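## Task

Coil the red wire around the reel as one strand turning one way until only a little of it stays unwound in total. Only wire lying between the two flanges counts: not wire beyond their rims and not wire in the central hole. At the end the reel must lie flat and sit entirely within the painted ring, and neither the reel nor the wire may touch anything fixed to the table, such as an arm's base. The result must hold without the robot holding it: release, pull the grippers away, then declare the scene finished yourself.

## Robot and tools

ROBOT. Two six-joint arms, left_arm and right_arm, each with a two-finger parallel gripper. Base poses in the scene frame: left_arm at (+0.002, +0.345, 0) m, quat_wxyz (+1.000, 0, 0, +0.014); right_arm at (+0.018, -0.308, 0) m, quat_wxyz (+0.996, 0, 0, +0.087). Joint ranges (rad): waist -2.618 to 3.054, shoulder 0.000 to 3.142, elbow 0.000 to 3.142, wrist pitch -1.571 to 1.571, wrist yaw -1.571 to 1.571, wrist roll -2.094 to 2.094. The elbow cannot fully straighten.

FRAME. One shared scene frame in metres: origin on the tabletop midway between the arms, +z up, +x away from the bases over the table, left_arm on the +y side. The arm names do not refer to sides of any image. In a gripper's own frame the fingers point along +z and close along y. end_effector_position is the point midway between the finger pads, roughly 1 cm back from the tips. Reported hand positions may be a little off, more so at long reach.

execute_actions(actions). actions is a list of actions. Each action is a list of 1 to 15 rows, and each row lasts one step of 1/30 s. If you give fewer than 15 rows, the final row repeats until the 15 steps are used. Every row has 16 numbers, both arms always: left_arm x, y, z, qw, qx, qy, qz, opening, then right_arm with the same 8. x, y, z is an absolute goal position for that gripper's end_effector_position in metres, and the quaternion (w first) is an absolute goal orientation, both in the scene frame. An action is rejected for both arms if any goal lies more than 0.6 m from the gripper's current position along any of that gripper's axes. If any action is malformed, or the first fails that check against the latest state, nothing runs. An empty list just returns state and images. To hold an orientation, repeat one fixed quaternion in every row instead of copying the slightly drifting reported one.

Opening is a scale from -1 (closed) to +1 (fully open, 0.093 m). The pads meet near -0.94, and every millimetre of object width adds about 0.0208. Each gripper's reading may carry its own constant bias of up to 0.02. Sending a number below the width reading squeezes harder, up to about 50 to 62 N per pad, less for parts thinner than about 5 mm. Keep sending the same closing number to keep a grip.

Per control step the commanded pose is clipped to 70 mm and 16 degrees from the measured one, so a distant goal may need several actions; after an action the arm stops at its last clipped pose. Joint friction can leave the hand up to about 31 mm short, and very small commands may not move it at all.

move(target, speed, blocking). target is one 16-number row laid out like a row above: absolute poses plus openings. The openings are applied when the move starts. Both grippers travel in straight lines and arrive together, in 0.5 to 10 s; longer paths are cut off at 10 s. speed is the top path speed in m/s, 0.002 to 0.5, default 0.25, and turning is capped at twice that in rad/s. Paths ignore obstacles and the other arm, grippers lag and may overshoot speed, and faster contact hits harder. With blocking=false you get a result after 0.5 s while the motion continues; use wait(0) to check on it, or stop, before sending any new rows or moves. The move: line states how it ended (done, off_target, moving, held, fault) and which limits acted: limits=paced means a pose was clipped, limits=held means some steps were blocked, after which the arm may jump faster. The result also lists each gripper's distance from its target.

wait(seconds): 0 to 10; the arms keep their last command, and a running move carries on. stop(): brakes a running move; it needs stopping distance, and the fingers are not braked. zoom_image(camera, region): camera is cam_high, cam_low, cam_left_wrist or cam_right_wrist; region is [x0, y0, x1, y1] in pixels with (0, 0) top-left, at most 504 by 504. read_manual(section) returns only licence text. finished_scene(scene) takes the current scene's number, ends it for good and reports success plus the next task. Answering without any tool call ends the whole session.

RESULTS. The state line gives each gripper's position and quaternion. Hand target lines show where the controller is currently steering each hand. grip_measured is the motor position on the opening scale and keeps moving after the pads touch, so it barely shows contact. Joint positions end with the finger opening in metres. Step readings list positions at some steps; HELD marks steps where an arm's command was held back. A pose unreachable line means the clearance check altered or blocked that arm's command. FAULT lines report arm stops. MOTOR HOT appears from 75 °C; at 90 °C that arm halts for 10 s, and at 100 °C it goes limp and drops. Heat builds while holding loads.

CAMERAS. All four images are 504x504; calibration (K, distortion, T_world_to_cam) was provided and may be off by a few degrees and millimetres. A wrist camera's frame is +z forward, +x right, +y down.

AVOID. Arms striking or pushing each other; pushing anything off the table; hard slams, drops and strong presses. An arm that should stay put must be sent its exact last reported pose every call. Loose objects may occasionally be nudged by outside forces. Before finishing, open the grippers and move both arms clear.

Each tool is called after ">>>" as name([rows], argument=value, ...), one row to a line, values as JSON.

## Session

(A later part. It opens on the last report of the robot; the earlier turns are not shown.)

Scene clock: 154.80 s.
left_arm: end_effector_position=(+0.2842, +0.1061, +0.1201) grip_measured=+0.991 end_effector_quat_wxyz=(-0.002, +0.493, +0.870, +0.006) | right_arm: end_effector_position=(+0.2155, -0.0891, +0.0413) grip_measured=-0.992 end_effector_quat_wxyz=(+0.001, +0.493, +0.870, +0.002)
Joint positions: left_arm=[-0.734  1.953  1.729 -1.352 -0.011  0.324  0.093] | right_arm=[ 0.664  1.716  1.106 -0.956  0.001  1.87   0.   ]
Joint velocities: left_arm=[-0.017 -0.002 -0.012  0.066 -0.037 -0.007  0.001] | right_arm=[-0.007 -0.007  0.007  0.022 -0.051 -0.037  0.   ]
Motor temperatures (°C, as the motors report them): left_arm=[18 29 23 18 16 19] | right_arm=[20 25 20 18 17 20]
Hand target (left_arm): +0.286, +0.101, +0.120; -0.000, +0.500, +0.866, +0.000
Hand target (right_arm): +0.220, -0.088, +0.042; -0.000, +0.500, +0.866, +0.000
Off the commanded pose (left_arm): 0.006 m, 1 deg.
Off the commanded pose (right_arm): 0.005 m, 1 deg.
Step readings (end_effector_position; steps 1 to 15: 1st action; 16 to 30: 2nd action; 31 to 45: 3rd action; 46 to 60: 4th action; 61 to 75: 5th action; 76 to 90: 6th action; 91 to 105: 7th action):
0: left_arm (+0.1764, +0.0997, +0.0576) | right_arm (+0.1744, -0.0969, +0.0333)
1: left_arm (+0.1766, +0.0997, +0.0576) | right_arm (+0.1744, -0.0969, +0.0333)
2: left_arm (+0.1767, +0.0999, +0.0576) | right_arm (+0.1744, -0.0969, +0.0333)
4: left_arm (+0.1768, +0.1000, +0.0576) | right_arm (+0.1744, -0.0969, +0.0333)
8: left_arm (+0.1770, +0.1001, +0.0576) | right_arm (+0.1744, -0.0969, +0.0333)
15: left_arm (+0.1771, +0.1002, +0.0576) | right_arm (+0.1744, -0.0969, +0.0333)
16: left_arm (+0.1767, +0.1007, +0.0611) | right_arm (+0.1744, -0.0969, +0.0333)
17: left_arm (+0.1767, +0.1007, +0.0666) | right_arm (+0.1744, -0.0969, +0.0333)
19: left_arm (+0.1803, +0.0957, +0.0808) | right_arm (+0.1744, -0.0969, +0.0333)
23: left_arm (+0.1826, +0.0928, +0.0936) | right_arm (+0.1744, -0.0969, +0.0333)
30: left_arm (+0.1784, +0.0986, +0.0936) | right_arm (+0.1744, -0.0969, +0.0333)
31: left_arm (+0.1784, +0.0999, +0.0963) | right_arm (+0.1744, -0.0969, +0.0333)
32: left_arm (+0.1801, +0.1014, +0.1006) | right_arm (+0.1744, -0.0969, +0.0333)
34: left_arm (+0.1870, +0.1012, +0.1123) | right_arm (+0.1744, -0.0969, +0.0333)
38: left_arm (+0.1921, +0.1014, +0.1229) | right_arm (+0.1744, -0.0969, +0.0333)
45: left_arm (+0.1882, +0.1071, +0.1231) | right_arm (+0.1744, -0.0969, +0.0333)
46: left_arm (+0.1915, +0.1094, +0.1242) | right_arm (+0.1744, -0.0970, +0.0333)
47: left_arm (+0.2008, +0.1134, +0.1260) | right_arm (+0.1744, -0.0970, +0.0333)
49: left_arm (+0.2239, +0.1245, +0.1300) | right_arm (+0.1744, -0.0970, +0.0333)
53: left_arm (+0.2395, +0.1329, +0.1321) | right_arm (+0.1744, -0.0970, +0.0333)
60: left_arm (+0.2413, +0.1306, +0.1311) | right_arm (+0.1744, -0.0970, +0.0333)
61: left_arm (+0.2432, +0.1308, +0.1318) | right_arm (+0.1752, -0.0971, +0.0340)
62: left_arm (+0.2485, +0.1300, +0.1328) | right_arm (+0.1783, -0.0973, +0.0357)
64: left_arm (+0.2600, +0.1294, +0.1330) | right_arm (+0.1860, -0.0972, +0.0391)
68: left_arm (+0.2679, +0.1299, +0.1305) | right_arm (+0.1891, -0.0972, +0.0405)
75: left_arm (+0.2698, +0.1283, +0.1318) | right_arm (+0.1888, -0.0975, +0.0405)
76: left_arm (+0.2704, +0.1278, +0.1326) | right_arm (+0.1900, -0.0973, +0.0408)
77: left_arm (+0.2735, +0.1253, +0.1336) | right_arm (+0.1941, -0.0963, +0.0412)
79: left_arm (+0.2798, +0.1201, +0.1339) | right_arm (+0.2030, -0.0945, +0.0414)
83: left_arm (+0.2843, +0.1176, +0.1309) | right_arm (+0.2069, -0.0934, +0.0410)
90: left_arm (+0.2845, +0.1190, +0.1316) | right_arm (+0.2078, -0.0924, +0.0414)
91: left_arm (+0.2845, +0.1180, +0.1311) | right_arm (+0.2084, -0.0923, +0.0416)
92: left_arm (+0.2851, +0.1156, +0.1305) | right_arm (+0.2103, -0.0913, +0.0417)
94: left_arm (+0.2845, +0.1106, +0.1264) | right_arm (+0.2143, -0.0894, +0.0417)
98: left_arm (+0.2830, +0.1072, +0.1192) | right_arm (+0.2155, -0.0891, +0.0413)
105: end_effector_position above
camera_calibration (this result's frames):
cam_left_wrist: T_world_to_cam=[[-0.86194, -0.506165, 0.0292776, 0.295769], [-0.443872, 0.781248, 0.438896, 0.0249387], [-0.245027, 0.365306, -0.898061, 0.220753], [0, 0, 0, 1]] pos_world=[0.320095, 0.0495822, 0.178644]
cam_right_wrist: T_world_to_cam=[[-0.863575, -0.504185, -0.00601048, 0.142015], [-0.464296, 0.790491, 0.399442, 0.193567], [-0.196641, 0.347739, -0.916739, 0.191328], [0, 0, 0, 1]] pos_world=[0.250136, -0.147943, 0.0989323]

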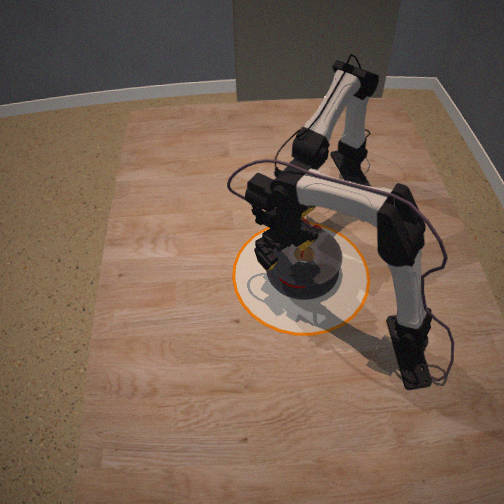

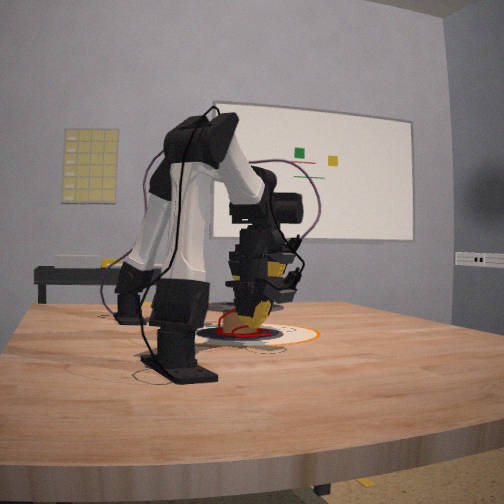

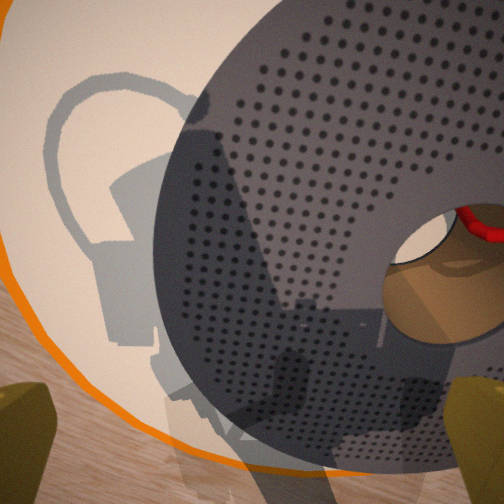

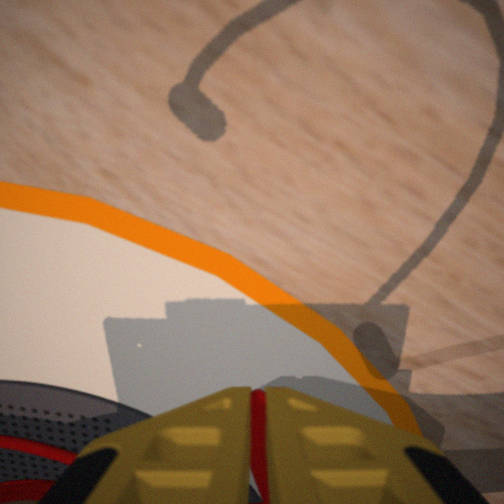

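>>> execute_actions([
  [[0.279,0.098,0.10,0,0.5,0.866,0,1,0.22,-0.088,0.042,0,0.5,0.866,0,-1]],
  [[0.279,0.098,0.092,0,0.5,0.866,0,1,0.22,-0.088,0.042,0,0.5,0.866,0,-1]],
])

Scene clock: 157.37 s.
left_arm: end_effector_position=(+0.2809, +0.1019, +0.0975) grip_measured=+0.991 end_effector_quat_wxyz=(+0.001, +0.499, +0.866, +0.005) | right_arm: end_effector_position=(+0.2155, -0.0891, +0.0413) grip_measured=-0.992 end_effector_quat_wxyz=(+0.001, +0.494, +0.870, +0.002)
Joint positions: left_arm=[-0.749  1.951  1.636 -1.256 -0.01   0.325  0.093] | right_arm=[ 0.664  1.716  1.106 -0.956  0.001  1.871  0.   ]
Joint velocities: left_arm=[-0.012  0.002  0.007  0.007  0.007 -0.022 -0.001] | right_arm=[ 0.002 -0.002 -0.002  0.081  0.022 -0.007  0.   ]
Motor temperatures (°C, as the motors report them): left_arm=[18 29 23 18 16 19] | right_arm=[20 25 21 18 17 20]
Hand target (left_arm): +0.279, +0.098, +0.092; -0.000, +0.500, +0.866, +0.000
Hand target (right_arm): +0.220, -0.088, +0.042; -0.000, +0.500, +0.866, +0.000
Off the commanded pose (left_arm): 0.007 m, 1 deg.
Off the commanded pose (right_arm): 0.005 m, 1 deg.
Step readings (end_effector_position; steps 1 to 15: 1st action; 16 to 30: 2nd action):
0: left_arm (+0.2842, +0.1061, +0.1201) | right_arm (+0.2155, -0.0891, +0.0413)
1: left_arm (+0.2842, +0.1058, +0.1178) | right_arm (+0.2155, -0.0891, +0.0413)
2: left_arm (+0.2832, +0.1055, +0.1144) | right_arm (+0.2155, -0.0891, +0.0413)
4: left_arm (+0.2791, +0.1063, +0.1070) | right_arm (+0.2155, -0.0891, +0.0413)
8: left_arm (+0.2774, +0.1050, +0.1040) | right_arm (+0.2155, -0.0891, +0.0413)
15: left_arm (+0.2799, +0.1028, +0.1040) | right_arm (+0.2155, -0.0891, +0.0413)
16: left_arm (+0.2801, +0.1025, +0.1029) | right_arm (+0.2155, -0.0891, +0.0413)
17: left_arm (+0.2803, +0.1024, +0.1017) | right_arm (+0.2155, -0.0891, +0.0413)
19: left_arm (+0.2795, +0.1031, +0.0986) | right_arm (+0.2155, -0.0891, +0.0413)
23: left_arm (+0.2797, +0.1029, +0.0976) | right_arm (+0.2155, -0.0891, +0.0413)
30: end_effector_position above
camera_calibration (this result's frames):
cam_left_wrist: T_world_to_cam=[[-0.869497, -0.493164, 0.0276449, 0.292345], [-0.434088, 0.789648, 0.433617, 0.033616], [-0.235674, 0.365028, -0.900673, 0.198887], [0, 0, 0, 1]] pos_world=[0.315658, 0.0450297, 0.156474]
cam_right_wrist: T_world_to_cam=[[-0.863959, -0.503526, -0.00600971, 0.142157], [-0.463691, 0.790844, 0.399445, 0.193468], [-0.196378, 0.347891, -0.916737, 0.191284], [0, 0, 0, 1]] pos_world=[0.250091, -0.147969, 0.0989321]

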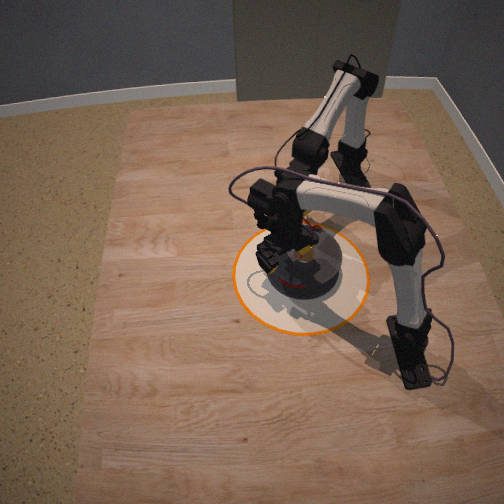

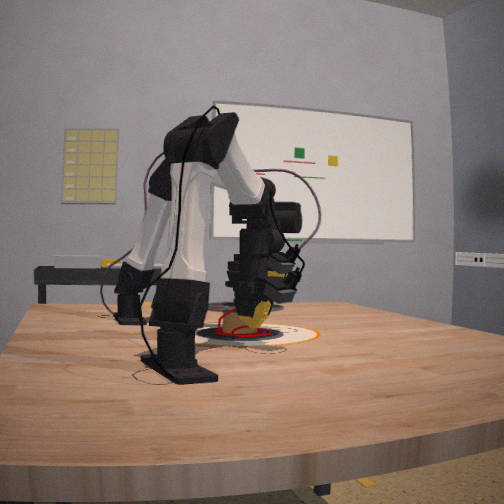

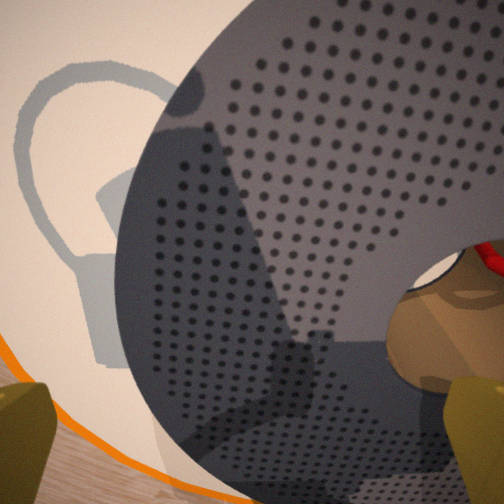

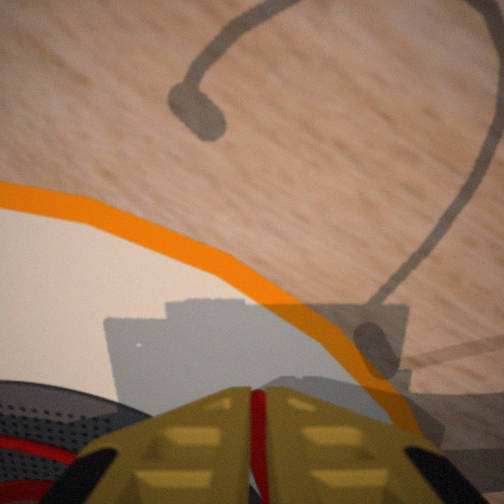

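>>> execute_actions([
  [[0.2795,0.0995,0.07,0,0.5,0.866,0,1,0.22,-0.088,0.042,0,0.5,0.866,0,-1]],
  [[0.2795,0.0995,0.052,0,0.5,0.866,0,1,0.22,-0.088,0.042,0,0.5,0.866,0,-1]],
  [[0.2795,0.0995,0.054,0,0.5,0.866,0,0.3,0.22,-0.088,0.042,0,0.5,0.866,0,-1]],
  [[0.2795,0.0995,0.058,0,0.5,0.866,0,0.3,0.22,-0.088,0.042,0,0.5,0.866,0,-1]],
])

Scene clock: 159.80 s.
left_arm: end_effector_position=(+0.2802, +0.1008, +0.0594) grip_measured=+0.445 end_effector_quat_wxyz=(+0.003, +0.499, +0.866, +0.001) | right_arm: end_effector_position=(+0.2155, -0.0891, +0.0413) grip_measured=-0.992 end_effector_quat_wxyz=(+0.001, +0.494, +0.870, +0.002)
Joint positions: left_arm=[-0.749  1.968  1.507 -1.104 -0.004  0.324  0.067] | right_arm=[ 0.664  1.716  1.106 -0.956  0.001  1.871  0.   ]
Joint velocities: left_arm=[-0.027 -0.002 -0.007  0.095  0.007  0.037 -0.   ] | right_arm=[ 0.007 -0.007 -0.017 -0.037  0.037  0.051  0.   ]
Motor temperatures (°C, as the motors report them): left_arm=[18 29 23 18 16 19] | right_arm=[20 25 21 18 17 20]
Hand target (left_arm): +0.279, +0.100, +0.058; +0.000, +0.500, +0.866, +0.000
Hand target (right_arm): +0.220, -0.088, +0.042; -0.000, +0.500, +0.866, +0.000
Off the commanded pose (left_arm): 0.002 m, 0 deg.
Off the commanded pose (right_arm): 0.005 m, 1 deg.
Step readings (end_effector_position; steps 1 to 15: 1st action; 16 to 30: 2nd action; 31 to 45: 3rd action; 46 to 60: 4th action):
0: left_arm (+0.2811, +0.1017, +0.0976) | right_arm (+0.2155, -0.0891, +0.0413)
1: left_arm (+0.2813, +0.1015, +0.0947) | right_arm (+0.2155, -0.0891, +0.0413)
2: left_arm (+0.2809, +0.1018, +0.0907) | right_arm (+0.2155, -0.0891, +0.0413)
4: left_arm (+0.2772, +0.1051, +0.0810) | right_arm (+0.2155, -0.0891, +0.0413)
8: left_arm (+0.2762, +0.1060, +0.0752) | right_arm (+0.2155, -0.0891, +0.0413)
15: left_arm (+0.2794, +0.1032, +0.0752) | right_arm (+0.2155, -0.0891, +0.0413)
16: left_arm (+0.2798, +0.1028, +0.0732) | right_arm (+0.2155, -0.0891, +0.0413)
17: left_arm (+0.2800, +0.1026, +0.0706) | right_arm (+0.2155, -0.0891, +0.0413)
19: left_arm (+0.2782, +0.1042, +0.0637) | right_arm (+0.2155, -0.0891, +0.0413)
23: left_arm (+0.2781, +0.1039, +0.0594) | right_arm (+0.2155, -0.0891, +0.0413)
30: left_arm (+0.2804, +0.1019, +0.0594) | right_arm (+0.2155, -0.0891, +0.0413)
31: left_arm (+0.2804, +0.1018, +0.0594) | right_arm (+0.2155, -0.0891, +0.0413)
32: left_arm (+0.2803, +0.1013, +0.0594) | right_arm (+0.2155, -0.0891, +0.0413)
34: left_arm (+0.2803, +0.1009, +0.0594) | right_arm (+0.2155, -0.0891, +0.0413)
38: left_arm (+0.2802, +0.1008, +0.0594) | right_arm (+0.2155, -0.0891, +0.0413)
45: left_arm (+0.2802, +0.1008, +0.0594) | right_arm (+0.2155, -0.0891, +0.0413)
46: left_arm (+0.2802, +0.1008, +0.0594) | right_arm (+0.2155, -0.0891, +0.0413)
47: left_arm (+0.2802, +0.1008, +0.0594) | right_arm (+0.2155, -0.0891, +0.0413)
49: left_arm (+0.2802, +0.1008, +0.0594) | right_arm (+0.2155, -0.0891, +0.0413)
53: left_arm (+0.2802, +0.1008, +0.0594) | right_arm (+0.2155, -0.0891, +0.0413)
60: end_effector_position above
camera_calibration (this result's frames):
cam_left_wrist: T_world_to_cam=[[-0.86932, -0.49322, 0.0319006, 0.291995], [-0.43438, 0.793214, 0.426762, 0.0508098], [-0.235791, 0.357135, -0.903801, 0.165768], [0, 0, 0, 1]] pos_world=[0.314994, 0.0445129, 0.118823]
cam_right_wrist: T_world_to_cam=[[-0.863959, -0.503526, -0.00600971, 0.142157], [-0.463691, 0.790844, 0.399445, 0.193468], [-0.196378, 0.347891, -0.916737, 0.191284], [0, 0, 0, 1]] pos_world=[0.250091, -0.147969, 0.0989321]

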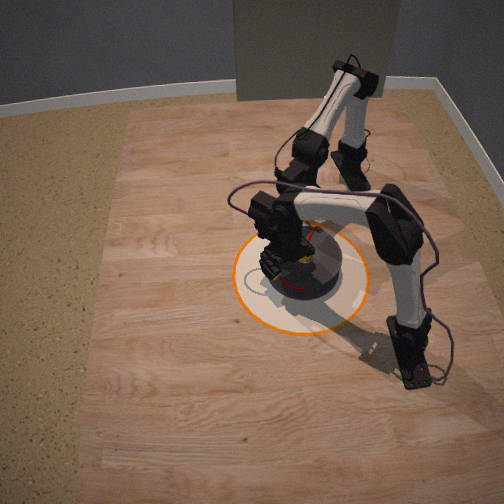

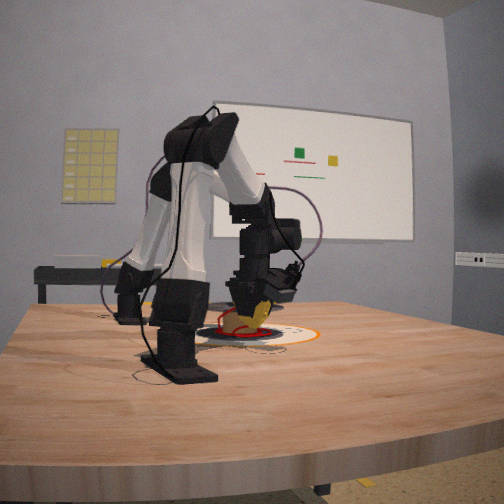

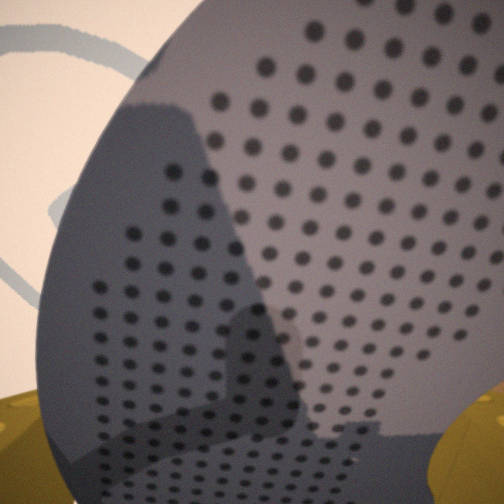

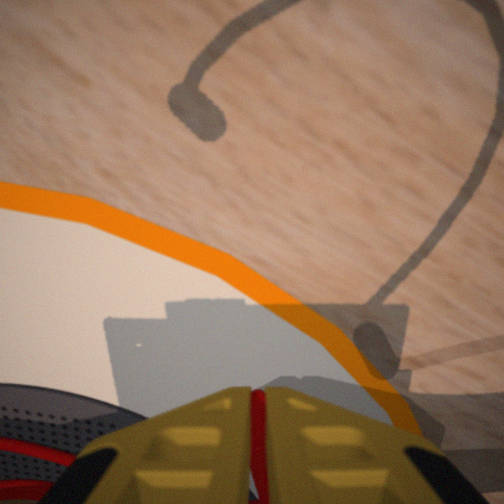

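>>> execute_actions([
  [[0.2664,0.1175,0.060,0,0.342,0.9397,0,0.3,0.22,-0.088,0.042,0,0.5,0.866,0,-1]],
  [[0.2477,0.1283,0.060,0,0.1736,0.9848,0,0.3,0.22,-0.088,0.042,0,0.5,0.866,0,-1]],
  [[0.2265,0.132,0.060,0,0,1,0,0.3,0.22,-0.088,0.042,0,0.5,0.866,0,-1]],
  [[0.2265,0.132,0.060,0,0,1,0,0.3,0.22,-0.088,0.042,0,0.5,0.866,0,-1]],
])

Scene clock: 162.83 s.
left_arm: end_effector_position=(+0.2261, +0.1316, +0.0578) grip_measured=+0.445 end_effector_quat_wxyz=(-0.013, +0.005, +1.000, +0.002) | right_arm: end_effector_position=(+0.2155, -0.0891, +0.0413) grip_measured=-0.992 end_effector_quat_wxyz=(+0.001, +0.494, +0.869, +0.002)
Joint positions: left_arm=[-0.78   1.771  1.241 -1.062  0.015 -0.742  0.067] | right_arm=[ 0.664  1.716  1.106 -0.956  0.001  1.872  0.   ]
Joint velocities: left_arm=[-0.002  0.002 -0.027 -0.051 -0.051 -0.081 -0.001] | right_arm=[ 0.002  0.002 -0.012  0.007 -0.007  0.066  0.   ]
Motor temperatures (°C, as the motors report them): left_arm=[18 30 23 18 16 19] | right_arm=[20 25 21 18 17 20]
Hand target (left_arm): +0.227, +0.132, +0.060; -0.000, +0.000, +1.000, -0.000
Hand target (right_arm): +0.220, -0.088, +0.042; -0.000, +0.500, +0.866, +0.000
Off the commanded pose (left_arm): 0.002 m, 2 deg.
Off the commanded pose (right_arm): 0.005 m, 1 deg.
Step readings (end_effector_position; steps 1 to 15: 1st action; 16 to 30: 2nd action; 31 to 45: 3rd action; 46 to 60: 4th action):
0: left_arm (+0.2802, +0.1008, +0.0594) | right_arm (+0.2155, -0.0891, +0.0413)
1: left_arm (+0.2787, +0.1022, +0.0590) | right_arm (+0.2155, -0.0891, +0.0413)
2: left_arm (+0.2758, +0.1049, +0.0589) | right_arm (+0.2155, -0.0891, +0.0413)
4: left_arm (+0.2708, +0.1107, +0.0588) | right_arm (+0.2155, -0.0891, +0.0413)
8: left_arm (+0.2679, +0.1146, +0.0586) | right_arm (+0.2155, -0.0891, +0.0413)
15: left_arm (+0.2671, +0.1153, +0.0586) | right_arm (+0.2155, -0.0891, +0.0413)
16: left_arm (+0.2656, +0.1164, +0.0586) | right_arm (+0.2155, -0.0891, +0.0413)
17: left_arm (+0.2621, +0.1190, +0.0584) | right_arm (+0.2155, -0.0891, +0.0413)
19: left_arm (+0.2546, +0.1254, +0.0583) | right_arm (+0.2155, -0.0891, +0.0413)
23: left_arm (+0.2492, +0.1295, +0.0581) | right_arm (+0.2155, -0.0891, +0.0413)
30: left_arm (+0.2482, +0.1300, +0.0581) | right_arm (+0.2155, -0.0891, +0.0413)
31: left_arm (+0.2464, +0.1302, +0.0581) | right_arm (+0.2155, -0.0891, +0.0413)
32: left_arm (+0.2430, +0.1311, +0.0581) | right_arm (+0.2155, -0.0891, +0.0413)
34: left_arm (+0.2342, +0.1332, +0.0579) | right_arm (+0.2155, -0.0891, +0.0413)
38: left_arm (+0.2267, +0.1332, +0.0578) | right_arm (+0.2155, -0.0891, +0.0413)
45: left_arm (+0.2262, +0.1320, +0.0578) | right_arm (+0.2155, -0.0891, +0.0413)
46: left_arm (+0.2262, +0.1320, +0.0578) | right_arm (+0.2155, -0.0891, +0.0413)
47: left_arm (+0.2262, +0.1319, +0.0578) | right_arm (+0.2155, -0.0891, +0.0413)
49: left_arm (+0.2261, +0.1318, +0.0578) | right_arm (+0.2155, -0.0891, +0.0413)
53: left_arm (+0.2262, +0.1317, +0.0578) | right_arm (+0.2155, -0.0891, +0.0413)
60: end_effector_position above
camera_calibration (this result's frames):
cam_left_wrist: T_world_to_cam=[[-0.018931, -0.999244, 0.0339565, 0.134438], [-0.890525, 0.032292, 0.453787, 0.205261], [-0.45454, -0.0216485, -0.890463, 0.239107], [0, 0, 0, 1]] pos_world=[0.294019, 0.132884, 0.115207]
cam_right_wrist: T_world_to_cam=[[-0.864343, -0.502866, -0.00600893, 0.142298], [-0.463087, 0.791196, 0.399449, 0.193369], [-0.196115, 0.348043, -0.916736, 0.191241], [0, 0, 0, 1]] pos_world=[0.250046, -0.147996, 0.0989318]

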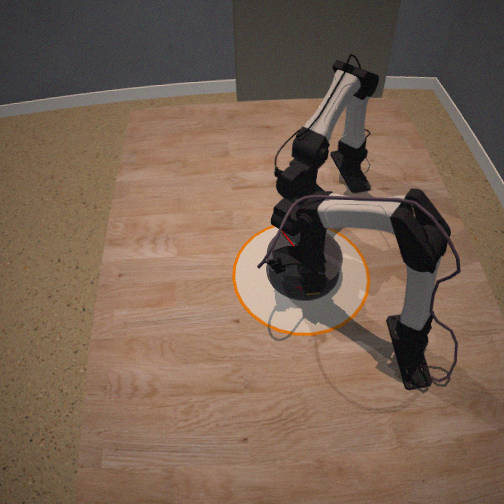

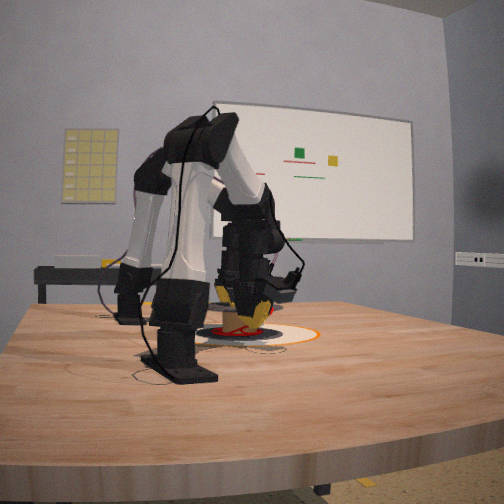

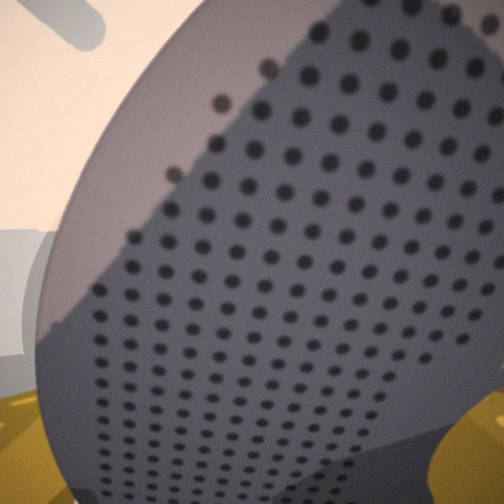

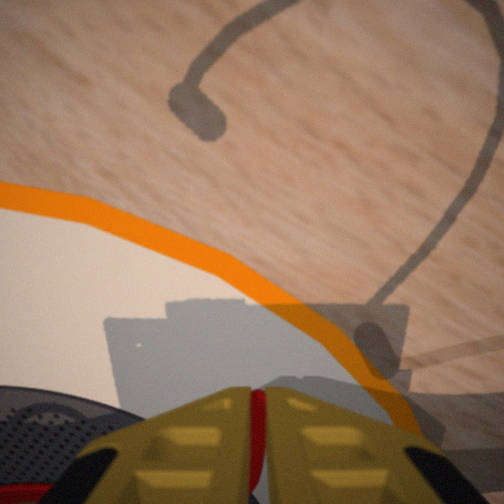

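>>> zoom_image(camera="cam_low", region=[180, 280, 320, 360])

>>> zoom_image(camera="cam_high", region=[230, 190, 390, 340])

Region (180, 280, 320, 360) of cam_low's 504x504 image, scaled by 3.600, with more detail than that image has; it fills the top 288 rows of this view, and the rest is white.

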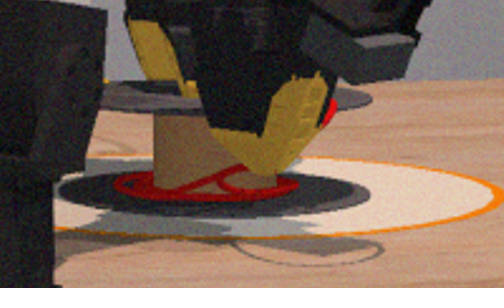

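Region (230, 190, 390, 340) of cam_high's 504x504 image, scaled by 3.150, with more detail than that image has; it fills the top 472 rows of this view, and the rest is white.

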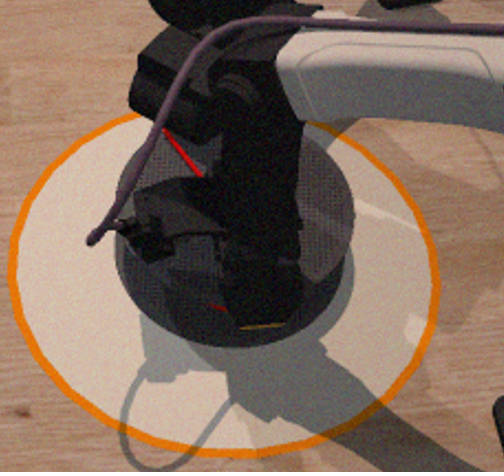

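>>> execute_actions([
  [[0.2053,0.1283,0.060,0,-0.1736,0.9848,0,0.3,0.222,-0.07,0.042,0,0.5,0.866,0,-1]],
  [[0.1866,0.1175,0.060,0,-0.342,0.9397,0,0.3,0.225,-0.06,0.042,0,0.5,0.866,0,-1]],
  [[0.1866,0.1175,0.060,0,-0.342,0.9397,0,0.3,0.225,-0.06,0.042,0,0.5,0.866,0,-1]],
])

Scene clock: 165.10 s.
left_arm: end_effector_position=(+0.1870, +0.1132, +0.0576) grip_measured=+0.444 end_effector_quat_wxyz=(-0.013, -0.337, +0.941, -0.001) | right_arm: end_effector_position=(+0.2246, -0.0652, +0.0417) grip_measured=-0.992 end_effector_quat_wxyz=(+0.001, +0.502, +0.865, +0.001)
Joint positions: left_arm=[-0.911  1.711  1.17  -1.036  0.024 -1.571  0.067] | right_arm=[ 0.693  1.803  1.214 -0.978  0.001  1.918  0.   ]
Joint velocities: left_arm=[-0.007  0.002 -0.027 -0.007  0.022 -0.022 -0.   ] | right_arm=[-0.002 -0.007 -0.007 -0.007 -0.007  0.007  0.   ]
Motor temperatures (°C, as the motors report them): left_arm=[18 30 23 18 16 19] | right_arm=[20 25 21 18 17 20]
Hand target (left_arm): +0.187, +0.117, +0.060; -0.000, -0.342, +0.940, +0.000
Hand target (right_arm): +0.225, -0.060, +0.042; +0.000, +0.500, +0.866, +0.000
Off the commanded pose (left_arm): 0.005 m, 2 deg.
Off the commanded pose (right_arm): 0.005 m, 0 deg.
Step readings (end_effector_position; steps 1 to 15: 1st action; 16 to 30: 2nd action; 31 to 45: 3rd action):
0: left_arm (+0.2261, +0.1316, +0.0578) | right_arm (+0.2155, -0.0891, +0.0413)
1: left_arm (+0.2242, +0.1312, +0.0578) | right_arm (+0.2158, -0.0881, +0.0418)
2: left_arm (+0.2209, +0.1306, +0.0577) | right_arm (+0.2175, -0.0847, +0.0421)
4: left_arm (+0.2123, +0.1296, +0.0577) | right_arm (+0.2208, -0.0774, +0.0420)
8: left_arm (+0.2047, +0.1270, +0.0578) | right_arm (+0.2214, -0.0749, +0.0413)
15: left_arm (+0.2051, +0.1260, +0.0577) | right_arm (+0.2214, -0.0749, +0.0413)
16: left_arm (+0.2035, +0.1249, +0.0575) | right_arm (+0.2215, -0.0743, +0.0417)
17: left_arm (+0.2008, +0.1229, +0.0576) | right_arm (+0.2226, -0.0718, +0.0421)
19: left_arm (+0.1934, +0.1184, +0.0577) | right_arm (+0.2245, -0.0668, +0.0421)
23: left_arm (+0.1868, +0.1139, +0.0577) | right_arm (+0.2246, -0.0652, +0.0417)
30: left_arm (+0.1870, +0.1133, +0.0576) | right_arm (+0.2246, -0.0652, +0.0417)
31: left_arm (+0.1870, +0.1133, +0.0576) | right_arm (+0.2246, -0.0652, +0.0417)
32: left_arm (+0.1870, +0.1133, +0.0576) | right_arm (+0.2246, -0.0652, +0.0417)
34: left_arm (+0.1870, +0.1133, +0.0576) | right_arm (+0.2246, -0.0652, +0.0417)
38: left_arm (+0.1870, +0.1132, +0.0576) | right_arm (+0.2246, -0.0652, +0.0417)
45: end_effector_position above
camera_calibration (this result's frames):
cam_left_wrist: T_world_to_cam=[[0.628324, -0.777357, 0.0304075, -0.0306975], [-0.701974, -0.549679, 0.452864, 0.201847], [-0.335323, -0.305891, -0.891061, 0.230669], [0, 0, 0, 1]] pos_world=[0.238328, 0.157647, 0.115064]
cam_right_wrist: T_world_to_cam=[[-0.873227, -0.487296, -0.0041696, 0.165109], [-0.448273, 0.799884, 0.399046, 0.175744], [-0.191118, 0.350326, -0.916922, 0.184151], [0, 0, 0, 1]] pos_world=[0.258153, -0.124631, 0.0994103]

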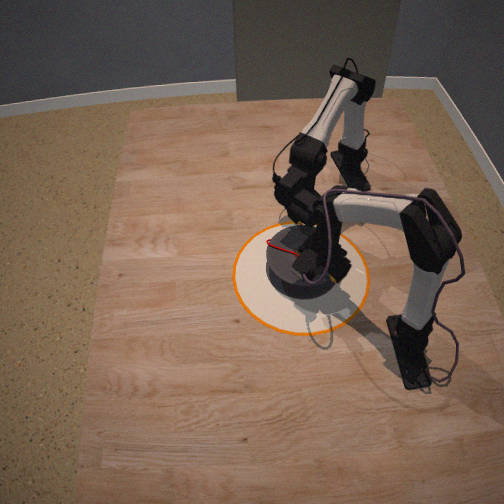

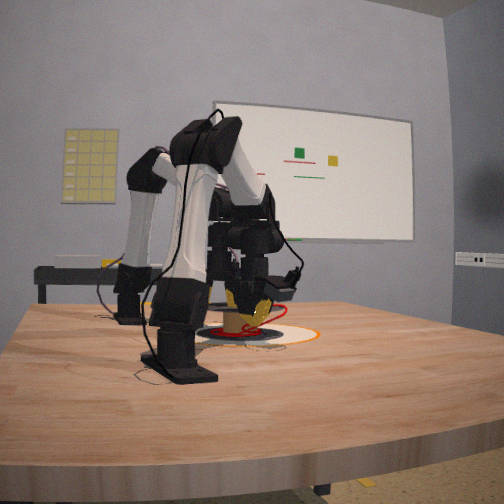

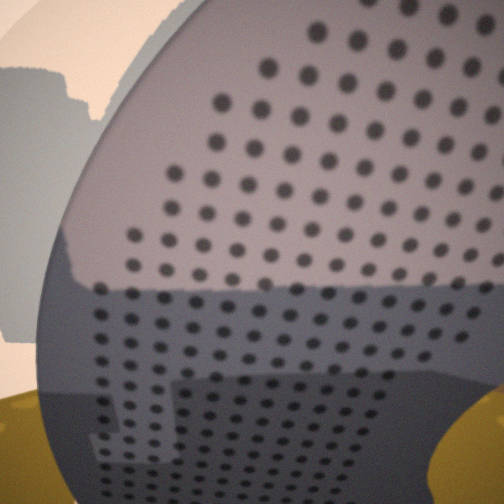

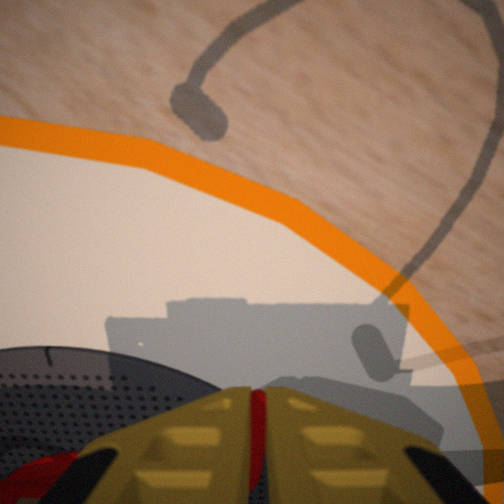

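>>> zoom_image(camera="cam_low", region=[180, 280, 320, 360])

>>> zoom_image(camera="cam_high", region=[230, 190, 390, 340])

Region (180, 280, 320, 360) of cam_low's 504x504 image, scaled by 3.600, with more detail than that image has; it fills the top 288 rows of this view, and the rest is white.

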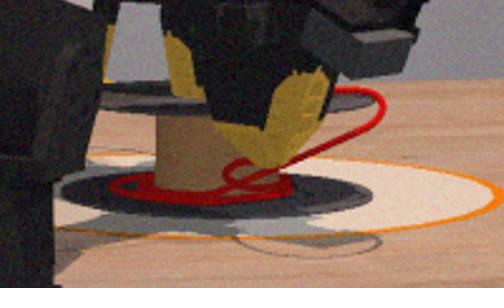

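Region (230, 190, 390, 340) of cam_high's 504x504 image, scaled by 3.150, with more detail than that image has; it fills the top 472 rows of this view, and the rest is white.

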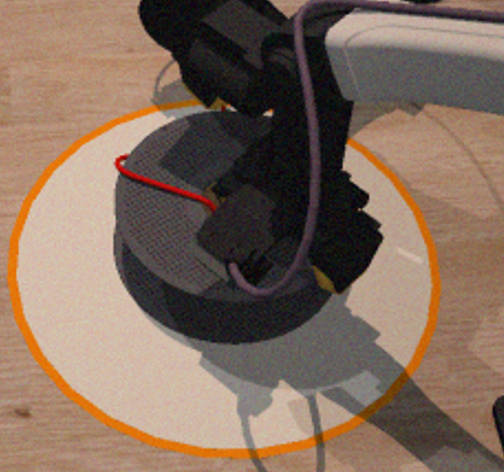

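>>> execute_actions([
  [[0.187,0.1135,0.060,0,-0.342,0.9397,0,0.3,0.205,-0.062,0.042,0,0.5,0.866,0,-1]],
  [[0.187,0.1135,0.060,0,-0.342,0.9397,0,0.3,0.19,-0.058,0.042,0,0.5,0.866,0,-1]],
])

Scene clock: 169.13 s.
left_arm: end_effector_position=(+0.1865, +0.1125, +0.0576) grip_measured=+0.444 end_effector_quat_wxyz=(-0.010, -0.341, +0.940, -0.000) | right_arm: end_effector_position=(+0.2246, -0.0652, +0.0417) grip_measured=-0.992 end_effector_quat_wxyz=(+0.001, +0.502, +0.865, +0.001)
Joint positions: left_arm=[-0.916  1.711  1.17  -1.035  0.019 -1.584  0.067] | right_arm=[ 0.693  1.803  1.214 -0.978  0.001  1.918  0.   ]
Joint velocities: left_arm=[ 0.017 -0.027 -0.007  0.007 -0.081 -0.007  0.   ] | right_arm=[-0.002  0.007  0.007 -0.007 -0.007 -0.037  0.   ]
Motor temperatures (°C, as the motors report them): left_arm=[18 30 23 18 16 19] | right_arm=[20 25 21 18 17 20]
Hand target (left_arm): +0.187, +0.114, +0.060; -0.000, -0.342, +0.940, -0.000
Hand target (right_arm): +0.225, -0.065, +0.042; +0.001, +0.502, +0.865, +0.001
Off the commanded pose (left_arm): 0.003 m, 1 deg.
Off the commanded pose (right_arm): 0.035 m, 0 deg.
Step readings (end_effector_position; steps 1 to 15: 1st action; 16 to 30: 2nd action):
0: left_arm (+0.1870, +0.1132, +0.0576) | right_arm (+0.2246, -0.0652, +0.0417)
1: left_arm (+0.1869, +0.1131, +0.0576) | right_arm (+0.2246, -0.0652, +0.0417) HELD right_arm
2: left_arm (+0.1868, +0.1130, +0.0576) | right_arm (+0.2246, -0.0652, +0.0417) HELD right_arm
4: left_arm (+0.1866, +0.1127, +0.0576) | right_arm (+0.2246, -0.0652, +0.0417) HELD right_arm
8: left_arm (+0.1865, +0.1127, +0.0576) | right_arm (+0.2246, -0.0652, +0.0417) HELD right_arm
15: left_arm (+0.1865, +0.1125, +0.0576) | right_arm (+0.2246, -0.0652, +0.0417) HELD right_arm
16: left_arm (+0.1865, +0.1125, +0.0576) | right_arm (+0.2246, -0.0652, +0.0417) HELD right_arm
17: left_arm (+0.1865, +0.1125, +0.0576) | right_arm (+0.2246, -0.0652, +0.0417) HELD right_arm
19: left_arm (+0.1865, +0.1125, +0.0576) | right_arm (+0.2246, -0.0652, +0.0417) HELD right_arm
23: left_arm (+0.1865, +0.1125, +0.0576) | right_arm (+0.2246, -0.0652, +0.0417) HELD right_arm
30: end_effector_position above HELD right_arm
HELD right_arm: steps 1 to 30.
pose unreachable (right arm): on one or more control steps of this call, first in action 0 (counted from 0), this arm could not follow its commanded pose, so it was not sent that pose on those steps. On the call's last step it was still not sent that pose. It may still have moved: this result reports where it is.
cause: the commanded pose would bring a part of the arm too close to another arm (this arm's wrist (the part past joint 4) and the other arm's wrist (the part past joint 4)).
camera_calibration (this result's frames):
cam_left_wrist: T_world_to_cam=[[0.633784, -0.772893, 0.0308777, -0.0324122], [-0.699886, -0.556005, 0.448351, 0.201674], [-0.329359, -0.305769, -0.893324, 0.229262], [0, 0, 0, 1]] pos_world=[0.237201, 0.157182, 0.115385]
cam_right_wrist: T_world_to_cam=[[-0.873227, -0.487296, -0.0041696, 0.165109], [-0.448273, 0.799884, 0.399046, 0.175744], [-0.191118, 0.350326, -0.916922, 0.184151], [0, 0, 0, 1]] pos_world=[0.258153, -0.124631, 0.0994103]

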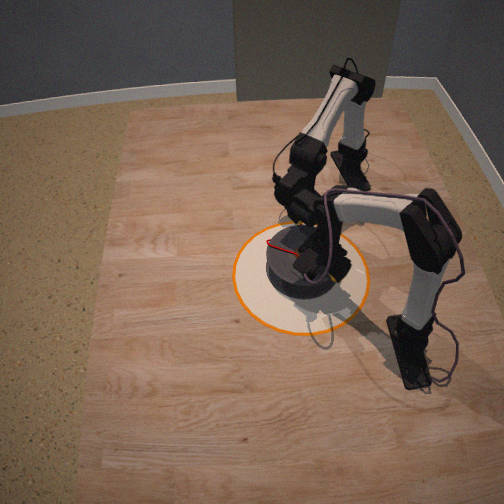

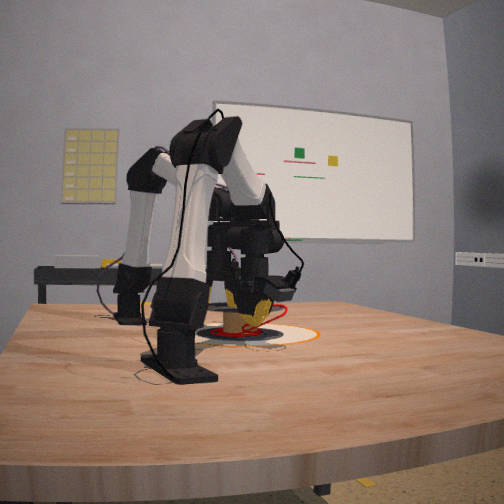

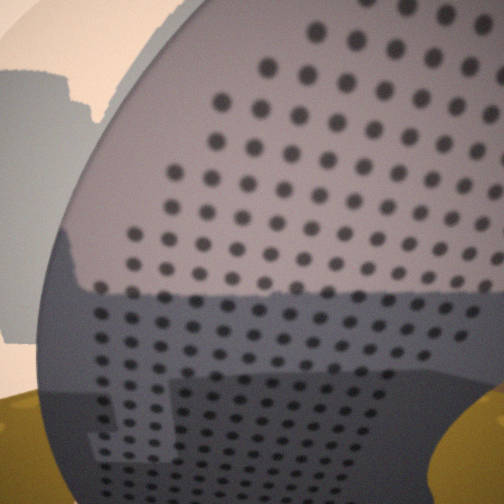

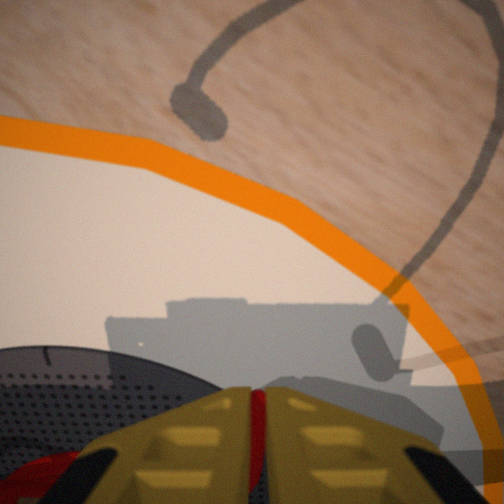

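>>> execute_actions([
  [[0.187,0.1135,0.062,0,-0.342,0.9397,0,1,0.2246,-0.065,0.042,0,0.5,0.866,0,-1]],
  [[0.187,0.1135,0.10,0,-0.342,0.9397,0,1,0.2246,-0.065,0.042,0,0.5,0.866,0,-1]],
  [[0.2,0.15,0.13,0,-0.2,0.98,0,1,0.2246,-0.065,0.042,0,0.5,0.866,0,-1]],
  [[0.22,0.19,0.13,0,0,1,0,1,0.2246,-0.065,0.042,0,0.5,0.866,0,-1]],
  [[0.22,0.2,0.13,0,0,1,0,1,0.2246,-0.065,0.042,0,0.5,0.866,0,-1]],
])

Scene clock: 172.40 s.
left_arm: end_effector_position=(+0.2261, +0.1961, +0.1276) grip_measured=+0.991 end_effector_quat_wxyz=(+0.004, -0.001, +1.000, +0.003) | right_arm: end_effector_position=(+0.2246, -0.0652, +0.0417) grip_measured=-0.992 end_effector_quat_wxyz=(+0.001, +0.502, +0.865, +0.001)
Joint positions: left_arm=[-0.62   1.554  1.284 -1.298 -0.01  -0.594  0.093] | right_arm=[ 0.693  1.803  1.214 -0.978  0.001  1.918  0.   ]
Joint velocities: left_arm=[-0.002  0.002  0.002  0.007  0.022 -0.022 -0.001] | right_arm=[ 0.007 -0.002  0.007 -0.051  0.007 -0.022  0.   ]
Motor temperatures (°C, as the motors report them): left_arm=[18 30 23 18 16 19] | right_arm=[20 25 21 18 17 20]
Hand target (left_arm): +0.220, +0.200, +0.130; +0.000, -0.000, +1.000, +0.000
Hand target (right_arm): +0.225, -0.065, +0.042; -0.000, +0.500, +0.866, +0.000
Off the commanded pose (left_arm): 0.008 m, 1 deg.
Off the commanded pose (right_arm): 0.000 m, 0 deg.
Step readings (end_effector_position; steps 1 to 15: 1st action; 16 to 30: 2nd action; 31 to 45: 3rd action; 46 to 60: 4th action; 61 to 75: 5th action):
0: left_arm (+0.1865, +0.1125, +0.0576) | right_arm (+0.2246, -0.0652, +0.0417)
1: left_arm (+0.1866, +0.1125, +0.0576) | right_arm (+0.2246, -0.0652, +0.0417)
2: left_arm (+0.1868, +0.1126, +0.0576) | right_arm (+0.2246, -0.0652, +0.0417)
4: left_arm (+0.1869, +0.1130, +0.0576) | right_arm (+0.2246, -0.0652, +0.0417)
8: left_arm (+0.1872, +0.1132, +0.0576) | right_arm (+0.2246, -0.0652, +0.0417)
15: left_arm (+0.1874, +0.1134, +0.0576) | right_arm (+0.2246, -0.0652, +0.0417)
16: left_arm (+0.1869, +0.1139, +0.0609) | right_arm (+0.2246, -0.0652, +0.0417)
17: left_arm (+0.1868, +0.1140, +0.0663) | right_arm (+0.2246, -0.0652, +0.0417)
19: left_arm (+0.1906, +0.1094, +0.0805) | right_arm (+0.2246, -0.0652, +0.0417)
23: left_arm (+0.1929, +0.1066, +0.0936) | right_arm (+0.2246, -0.0652, +0.0417)
30: left_arm (+0.1885, +0.1121, +0.0936) | right_arm (+0.2246, -0.0652, +0.0417)
31: left_arm (+0.1893, +0.1150, +0.0955) | right_arm (+0.2246, -0.0652, +0.0417)
32: left_arm (+0.1912, +0.1212, +0.0988) | right_arm (+0.2246, -0.0652, +0.0417)
34: left_arm (+0.1978, +0.1346, +0.1093) | right_arm (+0.2246, -0.0652, +0.0417)
38: left_arm (+0.2038, +0.1442, +0.1226) | right_arm (+0.2246, -0.0652, +0.0417)
45: left_arm (+0.2003, +0.1476, +0.1231) | right_arm (+0.2246, -0.0652, +0.0417)
46: left_arm (+0.2022, +0.1508, +0.1232) | right_arm (+0.2246, -0.0652, +0.0417)
47: left_arm (+0.2070, +0.1577, +0.1234) | right_arm (+0.2246, -0.0652, +0.0417)
49: left_arm (+0.2187, +0.1739, +0.1250) | right_arm (+0.2246, -0.0652, +0.0417)
53: left_arm (+0.2264, +0.1848, +0.1269) | right_arm (+0.2246, -0.0652, +0.0417)
60: left_arm (+0.2263, +0.1847, +0.1270) | right_arm (+0.2246, -0.0652, +0.0417)
61: left_arm (+0.2262, +0.1857, +0.1268) | right_arm (+0.2246, -0.0652, +0.0417)
62: left_arm (+0.2258, +0.1883, +0.1265) | right_arm (+0.2246, -0.0652, +0.0417)
64: left_arm (+0.2256, +0.1939, +0.1264) | right_arm (+0.2246, -0.0652, +0.0417)
68: left_arm (+0.2261, +0.1961, +0.1276) | right_arm (+0.2246, -0.0652, +0.0417)
75: end_effector_position above
camera_calibration (this result's frames):
cam_left_wrist: T_world_to_cam=[[-0.00769432, -0.999496, 0.0307974, 0.194351], [-0.905832, 0.0200122, 0.423163, 0.181287], [-0.423566, -0.0246413, -0.90553, 0.298122], [0, 0, 0, 1]] pos_world=[0.291985, 0.197971, 0.187259]
cam_right_wrist: T_world_to_cam=[[-0.873227, -0.487296, -0.0041696, 0.165109], [-0.448273, 0.799884, 0.399046, 0.175744], [-0.191118, 0.350326, -0.916922, 0.184151], [0, 0, 0, 1]] pos_world=[0.258153, -0.124631, 0.0994103]

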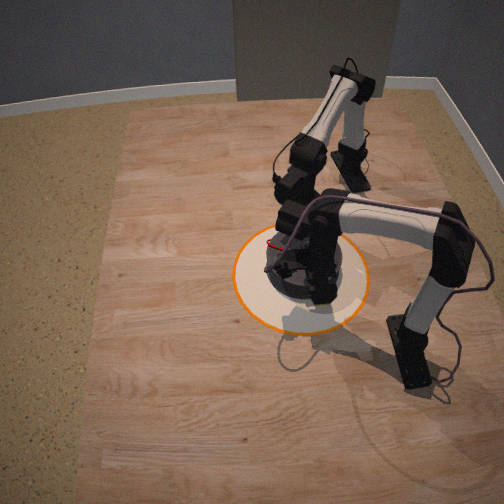

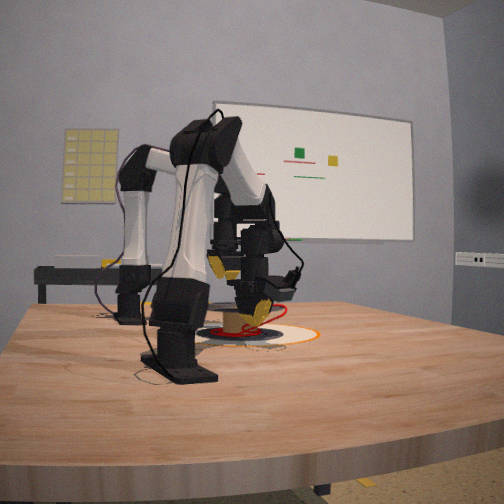

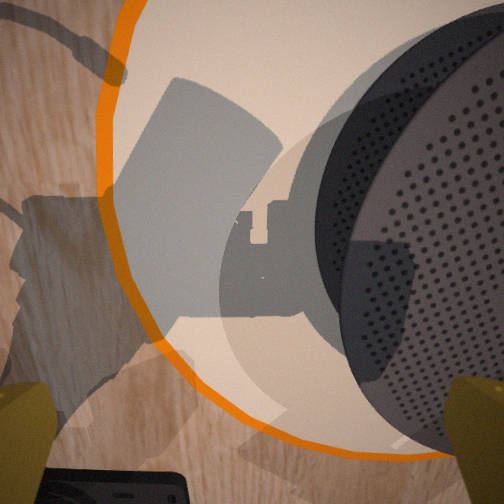

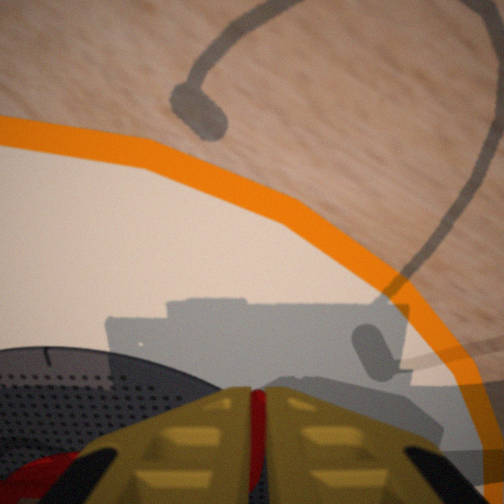

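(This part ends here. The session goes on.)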